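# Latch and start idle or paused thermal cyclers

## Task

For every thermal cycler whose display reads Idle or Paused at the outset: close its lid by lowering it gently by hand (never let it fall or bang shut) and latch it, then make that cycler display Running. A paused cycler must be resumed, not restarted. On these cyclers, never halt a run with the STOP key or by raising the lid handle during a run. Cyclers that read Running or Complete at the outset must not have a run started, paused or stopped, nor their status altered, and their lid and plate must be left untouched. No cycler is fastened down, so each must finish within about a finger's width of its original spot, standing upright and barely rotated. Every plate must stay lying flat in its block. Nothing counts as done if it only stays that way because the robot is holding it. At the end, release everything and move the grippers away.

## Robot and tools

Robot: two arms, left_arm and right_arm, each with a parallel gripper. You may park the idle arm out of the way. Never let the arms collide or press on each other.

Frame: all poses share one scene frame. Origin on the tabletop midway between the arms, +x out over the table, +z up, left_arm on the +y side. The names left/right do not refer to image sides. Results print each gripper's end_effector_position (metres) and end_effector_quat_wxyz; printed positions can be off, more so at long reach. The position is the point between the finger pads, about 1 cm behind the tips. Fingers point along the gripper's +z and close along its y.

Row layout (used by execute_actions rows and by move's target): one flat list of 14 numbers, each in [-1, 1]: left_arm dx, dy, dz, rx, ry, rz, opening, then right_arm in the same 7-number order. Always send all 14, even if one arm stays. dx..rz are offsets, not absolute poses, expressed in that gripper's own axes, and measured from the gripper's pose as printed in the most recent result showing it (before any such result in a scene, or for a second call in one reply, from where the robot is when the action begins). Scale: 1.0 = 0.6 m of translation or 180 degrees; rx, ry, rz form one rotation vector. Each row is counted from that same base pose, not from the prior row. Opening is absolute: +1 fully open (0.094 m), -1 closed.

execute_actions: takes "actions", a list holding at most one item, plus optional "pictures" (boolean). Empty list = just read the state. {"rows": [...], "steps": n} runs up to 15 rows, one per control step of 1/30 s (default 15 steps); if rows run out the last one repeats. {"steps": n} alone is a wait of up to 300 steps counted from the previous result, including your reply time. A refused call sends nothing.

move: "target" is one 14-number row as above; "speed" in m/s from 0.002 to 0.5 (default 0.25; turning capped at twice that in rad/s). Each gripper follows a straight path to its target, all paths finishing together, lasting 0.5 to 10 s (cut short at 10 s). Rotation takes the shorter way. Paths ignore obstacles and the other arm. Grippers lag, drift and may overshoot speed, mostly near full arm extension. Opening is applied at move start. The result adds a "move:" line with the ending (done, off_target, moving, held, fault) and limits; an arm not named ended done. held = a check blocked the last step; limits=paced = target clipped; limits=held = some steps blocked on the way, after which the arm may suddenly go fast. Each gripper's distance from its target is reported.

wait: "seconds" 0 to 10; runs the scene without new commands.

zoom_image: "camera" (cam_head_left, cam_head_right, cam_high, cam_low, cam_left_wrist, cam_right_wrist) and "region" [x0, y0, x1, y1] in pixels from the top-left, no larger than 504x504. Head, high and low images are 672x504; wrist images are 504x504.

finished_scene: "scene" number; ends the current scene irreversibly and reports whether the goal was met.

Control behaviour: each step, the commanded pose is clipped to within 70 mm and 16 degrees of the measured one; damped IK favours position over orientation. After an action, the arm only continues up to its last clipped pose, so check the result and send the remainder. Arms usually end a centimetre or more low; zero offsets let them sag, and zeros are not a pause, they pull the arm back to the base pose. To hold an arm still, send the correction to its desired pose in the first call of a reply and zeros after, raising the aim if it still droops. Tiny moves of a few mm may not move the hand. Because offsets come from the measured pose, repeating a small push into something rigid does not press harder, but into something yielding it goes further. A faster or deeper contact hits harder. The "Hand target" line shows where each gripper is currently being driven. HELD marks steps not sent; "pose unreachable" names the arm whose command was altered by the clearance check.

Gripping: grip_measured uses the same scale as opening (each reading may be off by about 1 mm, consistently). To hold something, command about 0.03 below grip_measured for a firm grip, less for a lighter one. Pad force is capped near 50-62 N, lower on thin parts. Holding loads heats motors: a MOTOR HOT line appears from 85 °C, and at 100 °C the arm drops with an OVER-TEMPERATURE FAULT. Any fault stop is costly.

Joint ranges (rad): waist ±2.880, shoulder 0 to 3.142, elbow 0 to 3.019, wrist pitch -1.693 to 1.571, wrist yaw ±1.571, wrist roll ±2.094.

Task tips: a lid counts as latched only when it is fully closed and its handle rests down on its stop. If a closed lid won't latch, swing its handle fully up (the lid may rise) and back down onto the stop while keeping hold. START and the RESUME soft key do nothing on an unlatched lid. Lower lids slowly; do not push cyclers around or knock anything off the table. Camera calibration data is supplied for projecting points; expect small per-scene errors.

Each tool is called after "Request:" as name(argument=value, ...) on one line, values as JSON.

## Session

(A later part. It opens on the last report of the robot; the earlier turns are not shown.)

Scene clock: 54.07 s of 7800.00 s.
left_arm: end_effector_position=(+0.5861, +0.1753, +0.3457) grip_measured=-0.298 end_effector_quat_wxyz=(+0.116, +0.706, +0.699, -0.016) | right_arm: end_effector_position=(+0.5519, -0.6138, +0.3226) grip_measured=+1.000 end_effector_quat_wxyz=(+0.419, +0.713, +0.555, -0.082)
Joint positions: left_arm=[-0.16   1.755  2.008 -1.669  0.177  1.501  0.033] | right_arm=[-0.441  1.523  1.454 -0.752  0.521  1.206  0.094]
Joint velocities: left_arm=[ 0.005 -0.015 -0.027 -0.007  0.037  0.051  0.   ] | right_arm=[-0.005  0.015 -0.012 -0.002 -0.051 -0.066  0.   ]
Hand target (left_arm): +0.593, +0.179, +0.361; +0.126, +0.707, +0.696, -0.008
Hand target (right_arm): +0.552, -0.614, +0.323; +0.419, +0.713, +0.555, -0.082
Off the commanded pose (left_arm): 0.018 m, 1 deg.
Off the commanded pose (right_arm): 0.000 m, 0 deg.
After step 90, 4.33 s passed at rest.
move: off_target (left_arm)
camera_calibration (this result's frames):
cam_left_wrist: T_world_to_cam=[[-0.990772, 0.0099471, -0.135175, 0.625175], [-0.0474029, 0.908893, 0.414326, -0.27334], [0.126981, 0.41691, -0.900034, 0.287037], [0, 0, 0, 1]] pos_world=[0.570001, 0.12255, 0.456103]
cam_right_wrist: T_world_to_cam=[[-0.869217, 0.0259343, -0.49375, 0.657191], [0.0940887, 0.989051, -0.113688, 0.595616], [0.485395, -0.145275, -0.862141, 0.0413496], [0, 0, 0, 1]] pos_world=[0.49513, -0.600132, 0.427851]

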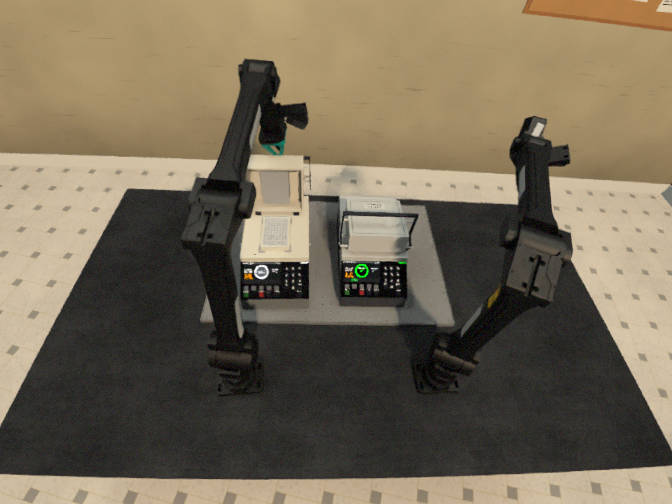

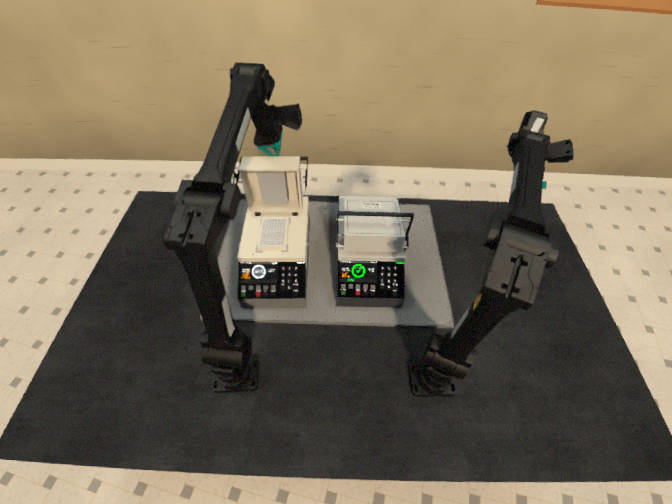

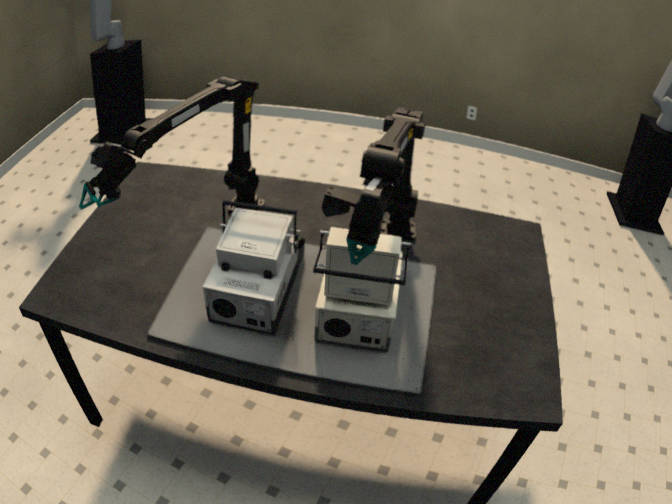

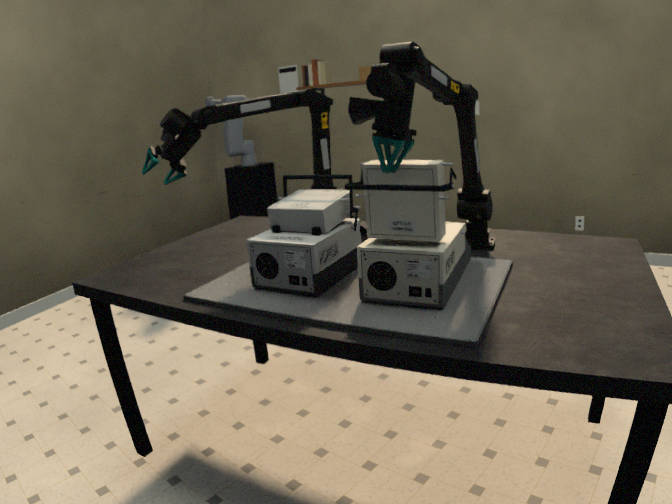

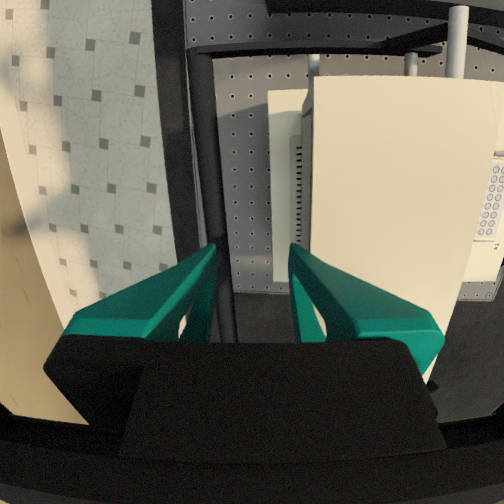

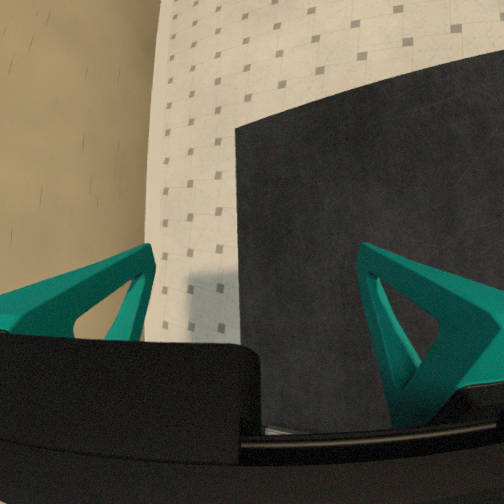

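Request:
move(target=[0,0.085,-0.03,0,0,0,-0.3, 0,0,0,0,0,0,1], speed=0.06)

Request:
move(target=[0,0,0.11,0,0,0,-0.3, 0,0,0,0,0,0,1], speed=0.05)

Scene clock: 64.17 s of 7800.00 s.
left_arm: end_effector_position=(+0.6261, +0.1747, +0.3549) grip_measured=-0.298 end_effector_quat_wxyz=(+0.132, +0.705, +0.697, -0.001) | right_arm: end_effector_position=(+0.5519, -0.6138, +0.3226) grip_measured=+1.000 end_effector_quat_wxyz=(+0.419, +0.713, +0.555, -0.082)
Joint positions: left_arm=[-0.156  1.858  2.175 -1.69   0.177  1.502  0.033] | right_arm=[-0.441  1.523  1.454 -0.752  0.521  1.206  0.094]
Joint velocities: left_arm=[-0.005 -0.024  0.022 -0.022  0.007  0.007 -0.001] | right_arm=[-0.015 -0.005  0.012  0.002 -0.066 -0.037  0.   ]
Hand target (left_arm): +0.632, +0.179, +0.369; +0.143, +0.702, +0.698, +0.007
Hand target (right_arm): +0.552, -0.614, +0.323; +0.419, +0.713, +0.555, -0.082
Off the commanded pose (left_arm): 0.018 m, 2 deg.
Off the commanded pose (right_arm): 0.000 m, 0 deg.
joint sent to its limit (left arm) — the command would take joint 4 (wrist pitch) past its lower limit, so that joint was sent only as far as its limit.
After step 90, 5.73 s passed at rest.
move: off_target (left_arm)
camera_calibration (this result's frames):
cam_left_wrist: T_world_to_cam=[[-0.984107, 0.00687472, -0.177444, 0.677375], [-0.0674753, 0.909826, 0.409468, -0.260602], [0.164258, 0.414933, -0.894902, 0.265659], [0, 0, 0, 1]] pos_world=[0.605388, 0.122215, 0.464644]
cam_right_wrist: T_world_to_cam=[[-0.869217, 0.0259343, -0.49375, 0.657191], [0.0940887, 0.989051, -0.113688, 0.595616], [0.485395, -0.145275, -0.862141, 0.0413496], [0, 0, 0, 1]] pos_world=[0.49513, -0.600132, 0.427851]

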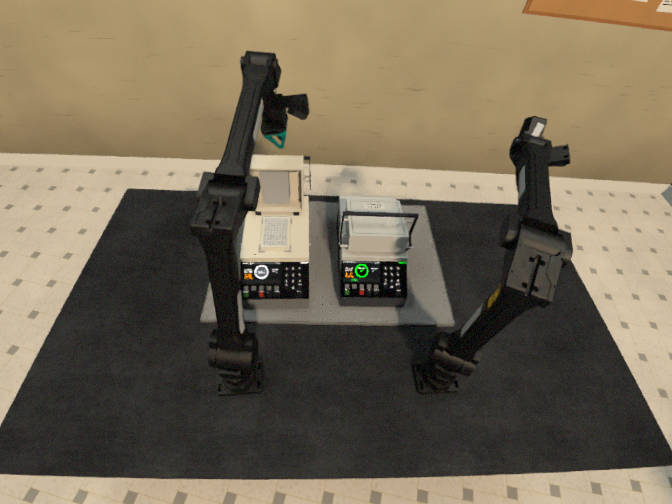

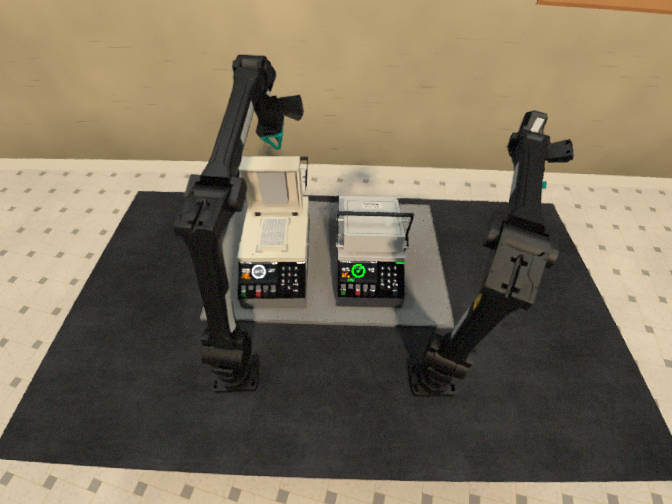

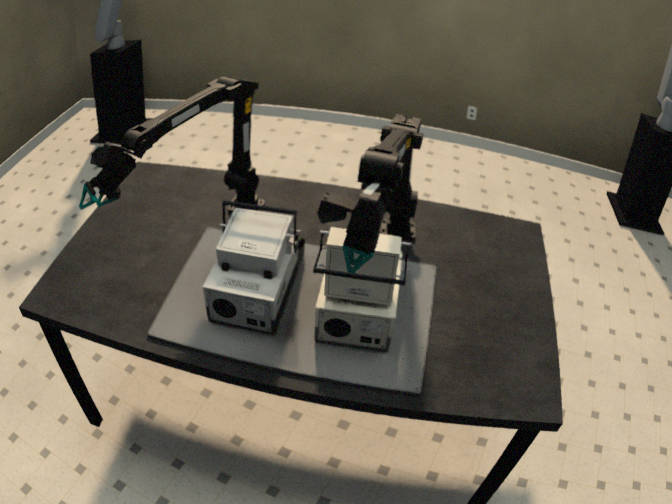

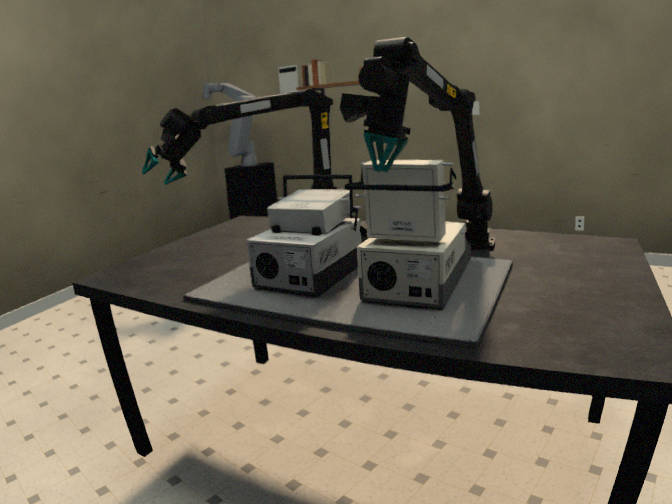

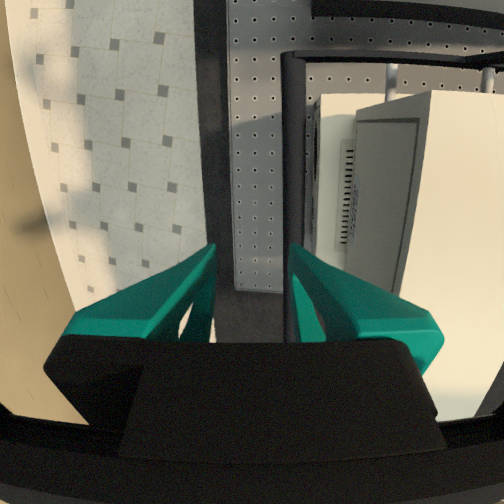

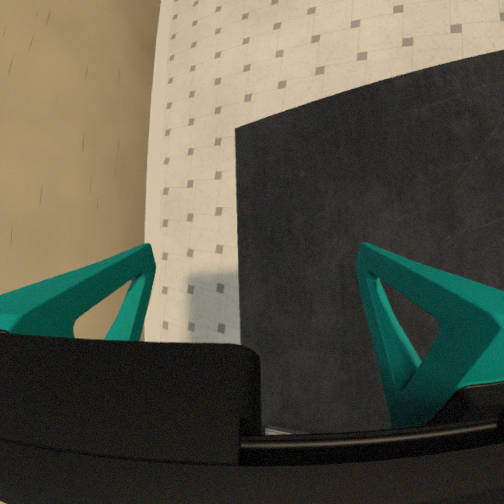

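Scene clock: 65.77 s of 7800.00 s.
left_arm: end_effector_position=(+0.6377, +0.1690, +0.2888) grip_measured=-0.298 end_effector_quat_wxyz=(+0.127, +0.705, +0.698, -0.007) | right_arm: end_effector_position=(+0.5519, -0.6138, +0.3226) grip_measured=+1.000 end_effector_quat_wxyz=(+0.419, +0.713, +0.555, -0.082)
Joint positions: left_arm=[-0.164  1.858  1.999 -1.527  0.177  1.494  0.033] | right_arm=[-0.441  1.523  1.454 -0.752  0.521  1.206  0.094]
Joint velocities: left_arm=[-0.005 -0.015  0.017 -0.012 -0.066 -0.007 -0.001] | right_arm=[-0.015 -0.005 -0.012  0.012  0.007 -0.037  0.   ]
Hand target (left_arm): +0.639, +0.163, +0.291; +0.132, +0.705, +0.697, -0.002
Hand target (right_arm): +0.552, -0.614, +0.323; +0.419, +0.713, +0.555, -0.082
Off the commanded pose (left_arm): 0.007 m, 1 deg.
Off the commanded pose (right_arm): 0.000 m, 0 deg.
move: done
camera_calibration (this result's frames):
cam_left_wrist: T_world_to_cam=[[-0.986503, 0.00704364, -0.163589, 0.674632], [-0.0614697, 0.910071, 0.409869, -0.231582], [0.151765, 0.414393, -0.897355, 0.215755], [0, 0, 0, 1]] pos_world=[0.618547, 0.116596, 0.398889]
cam_right_wrist: T_world_to_cam=[[-0.869217, 0.0259343, -0.49375, 0.657191], [0.0940887, 0.989051, -0.113688, 0.595616], [0.485395, -0.145275, -0.862141, 0.0413496], [0, 0, 0, 1]] pos_world=[0.49513, -0.600132, 0.427851]

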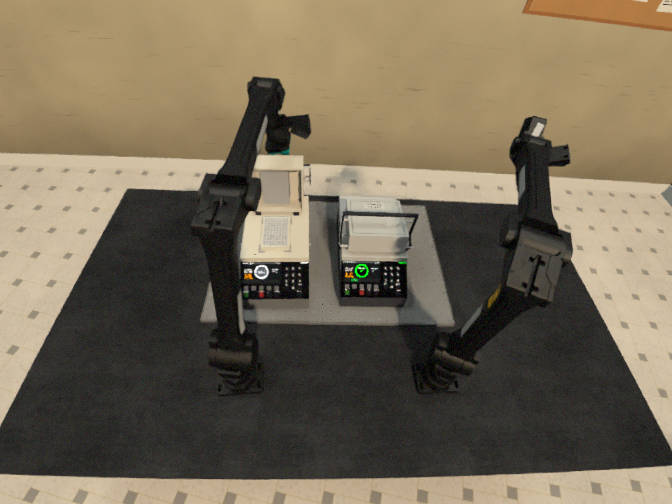

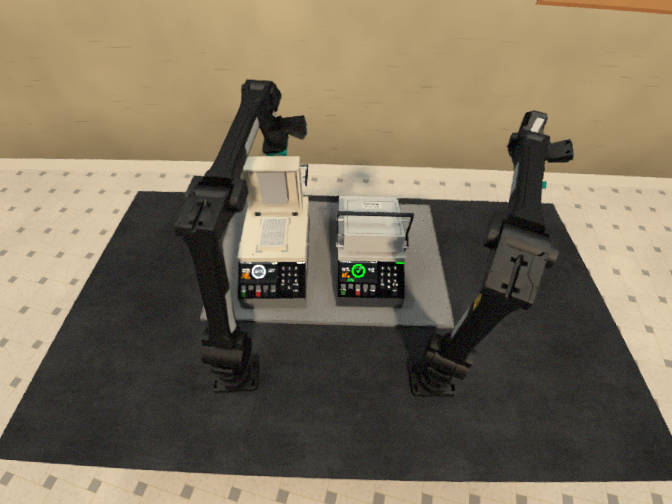

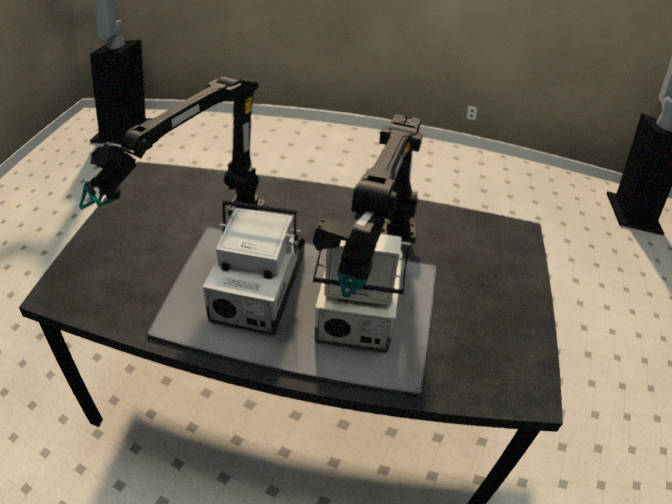

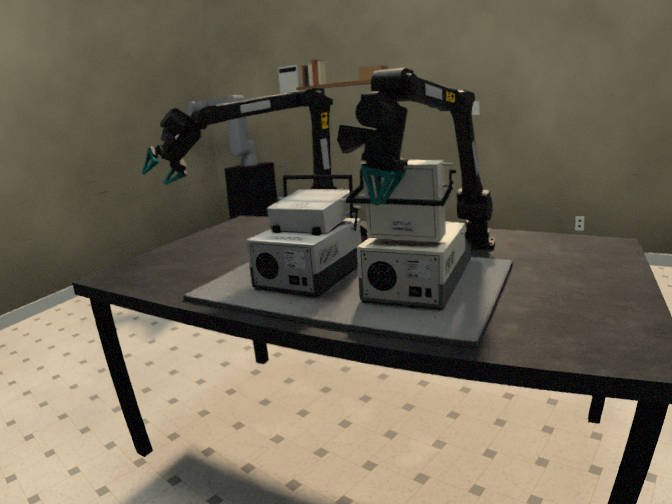

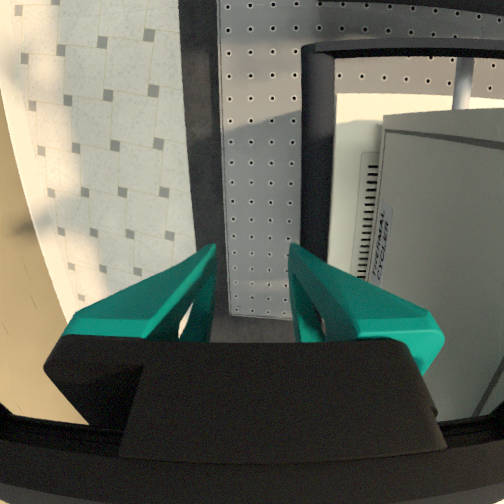

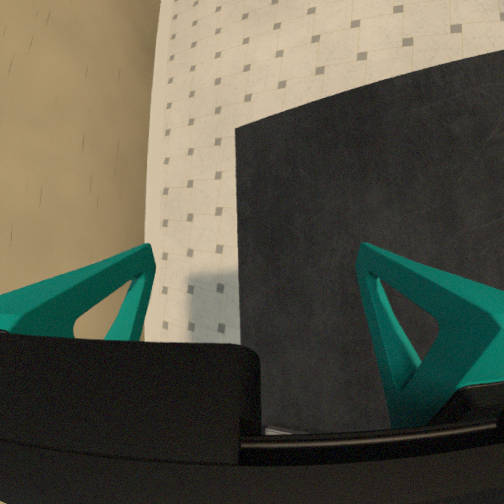

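Request:
move(target=[0,0,-0.08,0,0,0,-0.2, 0,0,0,0,0,0,1], speed=0.06)

Request:
move(target=[0,-0.045,-0.025,0,0,0,-0.2, 0,0,0,0,0,0,1], speed=0.06)

Request:
move(target=[0,-0.015,0.07,0,0,0,-0.2, 0,0,0,0,0,0,1], speed=0.04)

Scene clock: 71.40 s of 7800.00 s.
left_arm: end_effector_position=(+0.6229, +0.1728, +0.3102) grip_measured=-0.203 end_effector_quat_wxyz=(+0.110, +0.704, +0.701, -0.021) | right_arm: end_effector_position=(+0.5519, -0.6138, +0.3226) grip_measured=+1.000 end_effector_quat_wxyz=(+0.419, +0.713, +0.555, -0.082)
Joint positions: left_arm=[-0.16   1.858  2.06  -1.635  0.177  1.497  0.037] | right_arm=[-0.441  1.523  1.454 -0.752  0.521  1.206  0.094]
Joint velocities: left_arm=[-0.015  0.005  0.012 -0.007 -0.037 -0.051 -0.001] | right_arm=[-0.005 -0.005 -0.007  0.002 -0.066 -0.022  0.   ]
Hand target (left_arm): +0.628, +0.178, +0.335; +0.127, +0.705, +0.698, -0.006
Hand target (right_arm): +0.552, -0.614, +0.323; +0.419, +0.713, +0.555, -0.082
Off the commanded pose (left_arm): 0.026 m, 3 deg.
Off the commanded pose (right_arm): 0.000 m, 0 deg.
After step 90, 1.47 s passed at rest.
move: off_target (left_arm)
camera_calibration (this result's frames):
cam_left_wrist: T_world_to_cam=[[-0.992986, 0.00558637, -0.118097, 0.65366], [-0.0443116, 0.908487, 0.415558, -0.256937], [0.109611, 0.417876, -0.901868, 0.262727], [0, 0, 0, 1]] pos_world=[0.608893, 0.119985, 0.420912]
cam_right_wrist: T_world_to_cam=[[-0.869217, 0.0259343, -0.49375, 0.657191], [0.0940887, 0.989051, -0.113688, 0.595616], [0.485395, -0.145275, -0.862141, 0.0413496], [0, 0, 0, 1]] pos_world=[0.49513, -0.600132, 0.427851]

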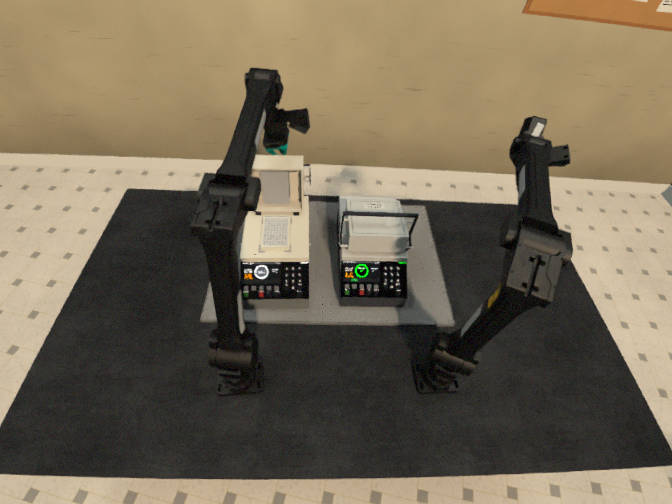

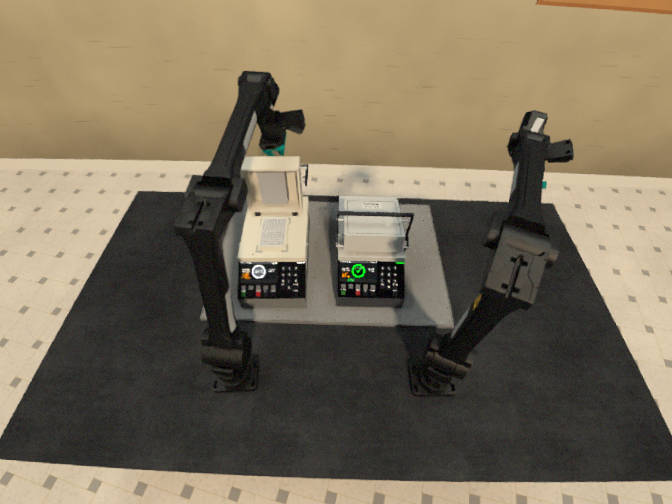

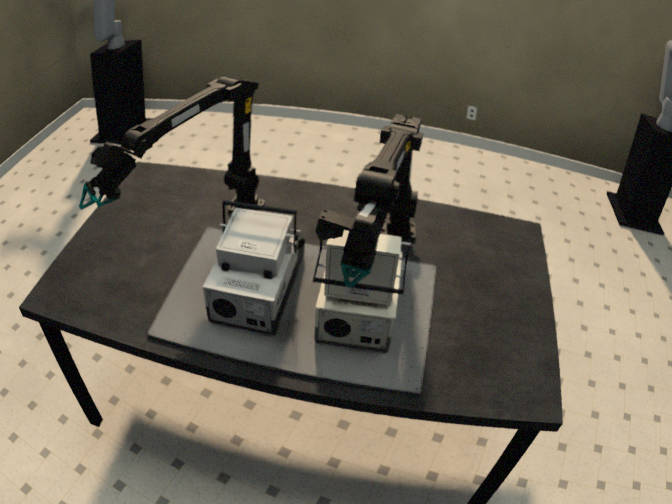

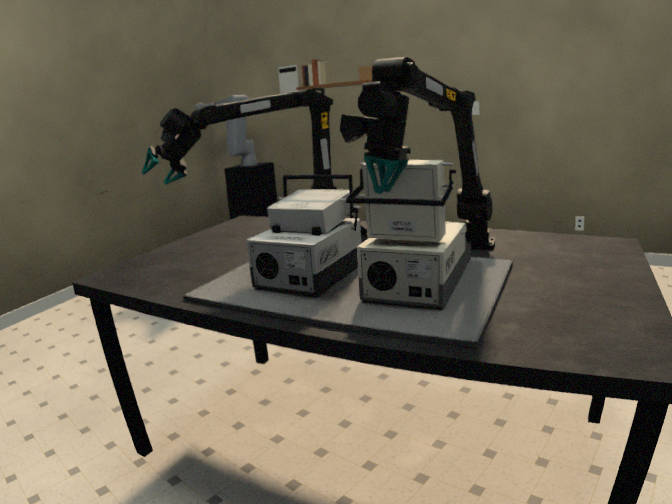

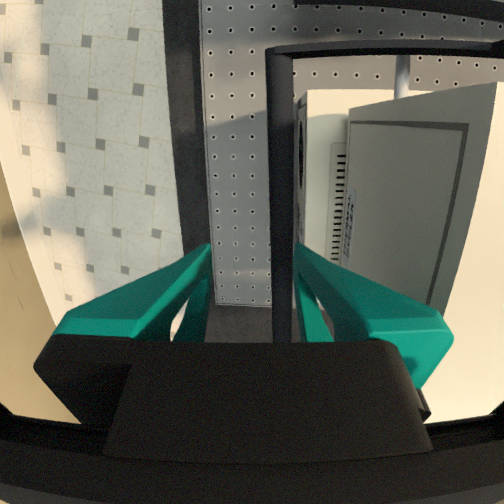

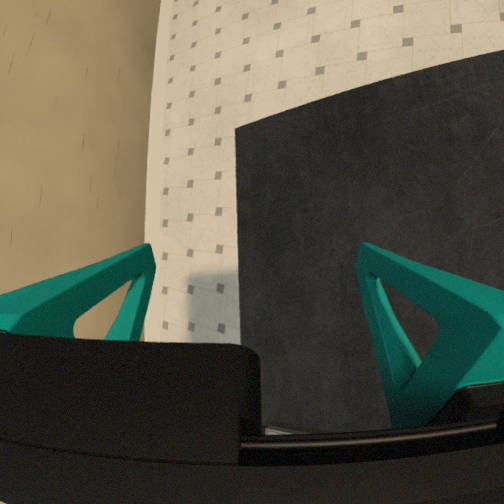

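Scene clock: 72.50 s of 7800.00 s.
left_arm: end_effector_position=(+0.6039, +0.1741, +0.3000) grip_measured=-0.203 end_effector_quat_wxyz=(+0.098, +0.703, +0.703, -0.031) | right_arm: end_effector_position=(+0.5519, -0.6138, +0.3226) grip_measured=+1.000 end_effector_quat_wxyz=(+0.419, +0.713, +0.555, -0.082)
Joint positions: left_arm=[-0.16   1.816  1.975 -1.622  0.177  1.495  0.037] | right_arm=[-0.441  1.523  1.454 -0.752  0.521  1.206  0.094]
Joint velocities: left_arm=[-0.005 -0.005  0.017 -0.022 -0.037  0.037  0.   ] | right_arm=[-0.005 -0.005  0.002  0.002 -0.007  0.022  0.   ]
Hand target (left_arm): +0.594, +0.175, +0.321; +0.109, +0.704, +0.701, -0.022
Hand target (right_arm): +0.552, -0.614, +0.323; +0.419, +0.713, +0.555, -0.082
Off the commanded pose (left_arm): 0.024 m, 2 deg.
Off the commanded pose (right_arm): 0.000 m, 0 deg.
move: off_target (left_arm)
camera_calibration (this result's frames):
cam_left_wrist: T_world_to_cam=[[-0.99612, 0.00429236, -0.0879007, 0.626673], [-0.0330094, 0.907665, 0.418396, -0.262202], [0.0815802, 0.419674, -0.904001, 0.272301], [0, 0, 0, 1]] pos_world=[0.593372, 0.121024, 0.410949]
cam_right_wrist: T_world_to_cam=[[-0.869217, 0.0259343, -0.49375, 0.657191], [0.0940887, 0.989051, -0.113688, 0.595616], [0.485395, -0.145275, -0.862141, 0.0413496], [0, 0, 0, 1]] pos_world=[0.49513, -0.600132, 0.427851]

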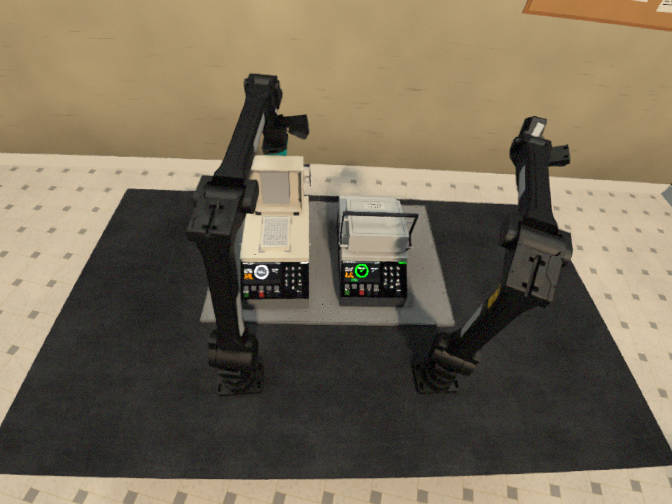

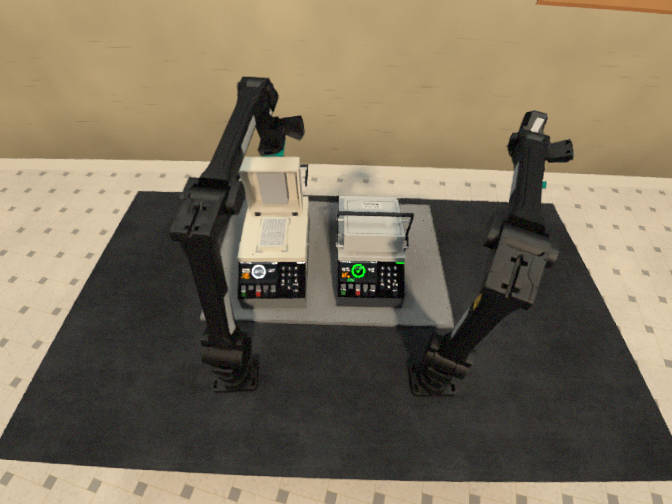

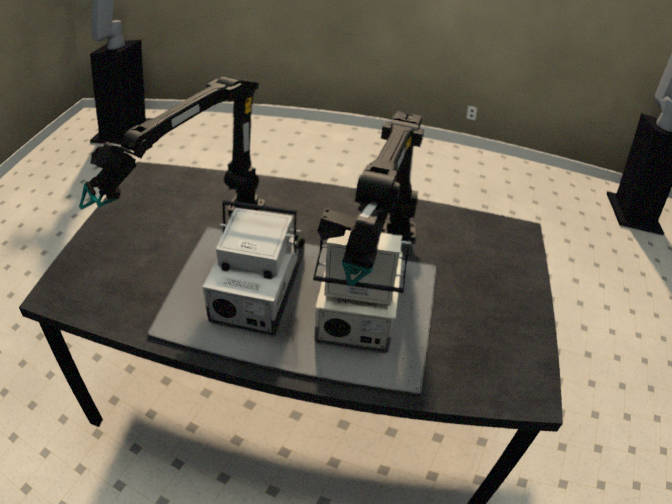

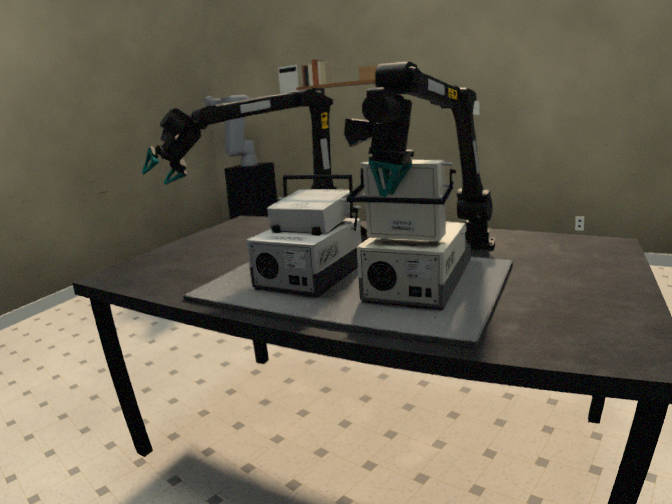

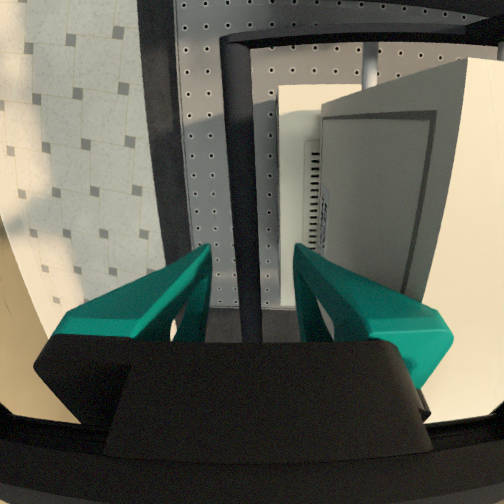

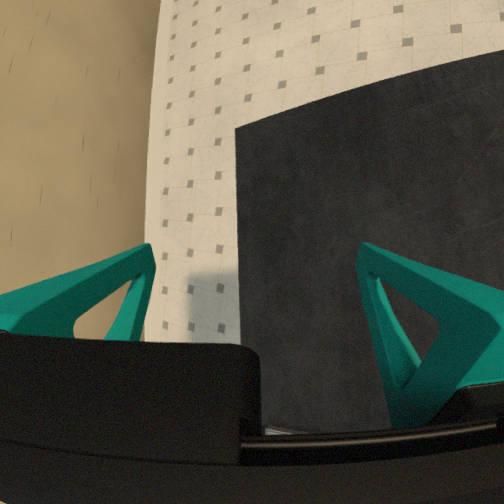

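Scene clock: 73.80 s of 7800.00 s.
left_arm: end_effector_position=(+0.6118, +0.1738, +0.2889) grip_measured=-0.203 end_effector_quat_wxyz=(+0.127, +0.701, +0.702, -0.004) | right_arm: end_effector_position=(+0.5519, -0.6138, +0.3226) grip_measured=+1.000 end_effector_quat_wxyz=(+0.419, +0.713, +0.555, -0.082)
Joint positions: left_arm=[-0.161  1.776  1.882 -1.489  0.172  1.486  0.037] | right_arm=[-0.441  1.523  1.454 -0.752  0.521  1.206  0.094]
Joint velocities: left_arm=[-0.005 -0.024 -0.007  0.017 -0.037 -0.007 -0.001] | right_arm=[-0.005 -0.005 -0.012  0.007  0.037  0.037  0.   ]
Hand target (left_arm): +0.599, +0.167, +0.259; +0.098, +0.703, +0.703, -0.031
Hand target (right_arm): +0.552, -0.614, +0.323; +0.419, +0.713, +0.555, -0.082
Off the commanded pose (left_arm): 0.034 m, 5 deg.
Off the commanded pose (right_arm): 0.000 m, 0 deg.
move: off_target (left_arm)
camera_calibration (this result's frames):
cam_left_wrist: T_world_to_cam=[[-0.986099, -0.00509718, -0.166083, 0.651586], [-0.0740686, 0.908214, 0.411901, -0.230145], [0.148739, 0.418476, -0.895966, 0.218499], [0, 0, 0, 1]] pos_world=[0.592982, 0.120906, 0.398782]
cam_right_wrist: T_world_to_cam=[[-0.869217, 0.0259343, -0.49375, 0.657191], [0.0940887, 0.989051, -0.113688, 0.595616], [0.485395, -0.145275, -0.862141, 0.0413496], [0, 0, 0, 1]] pos_world=[0.49513, -0.600132, 0.427851]

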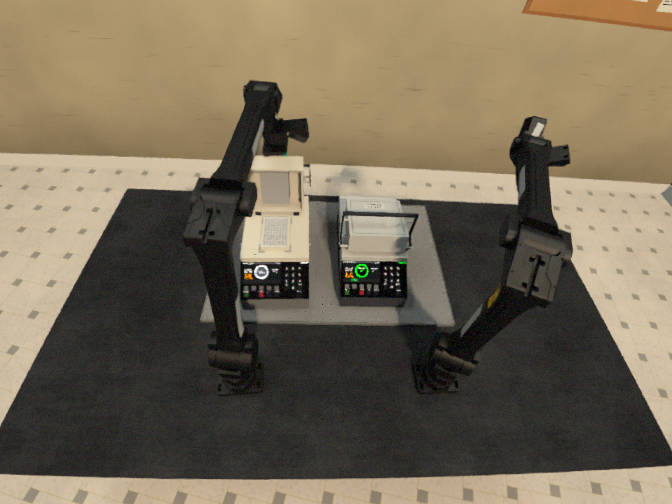

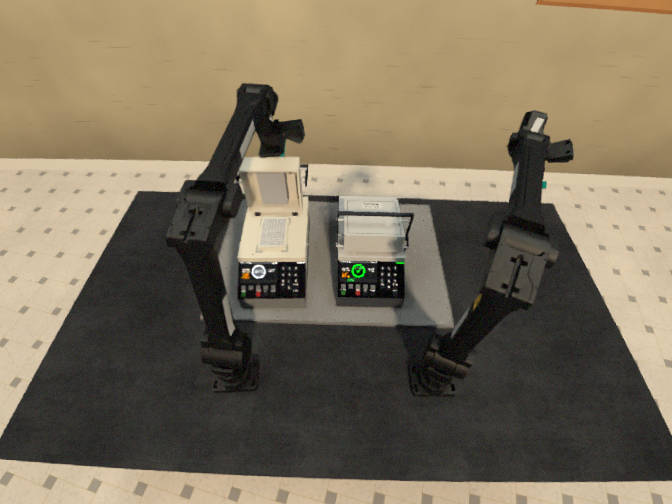

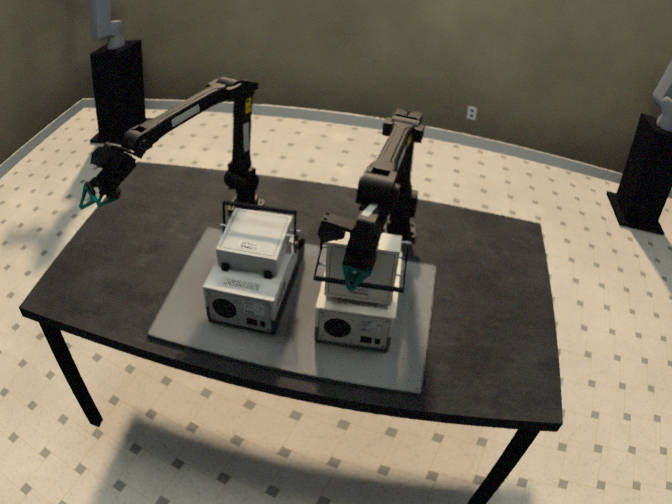

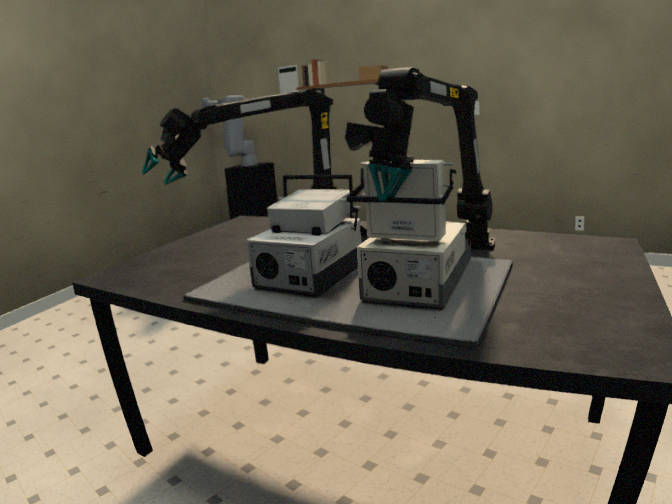

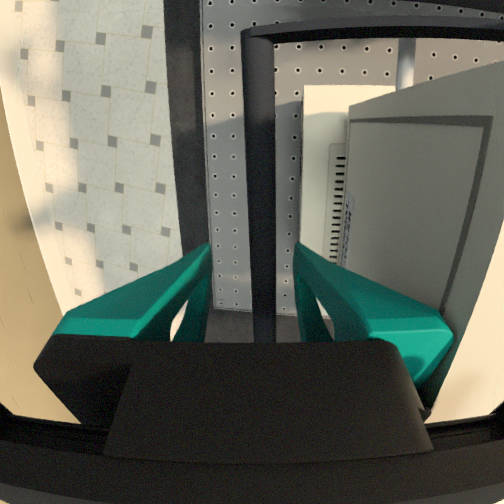

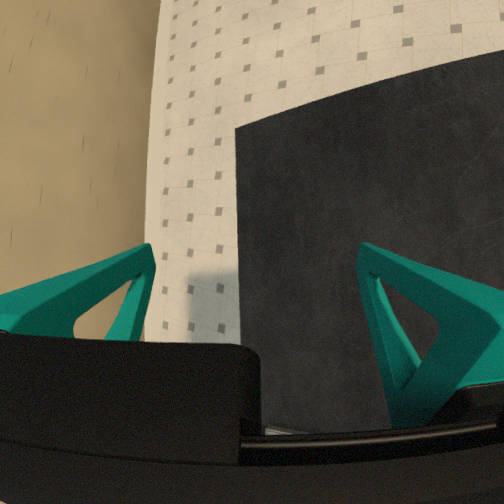

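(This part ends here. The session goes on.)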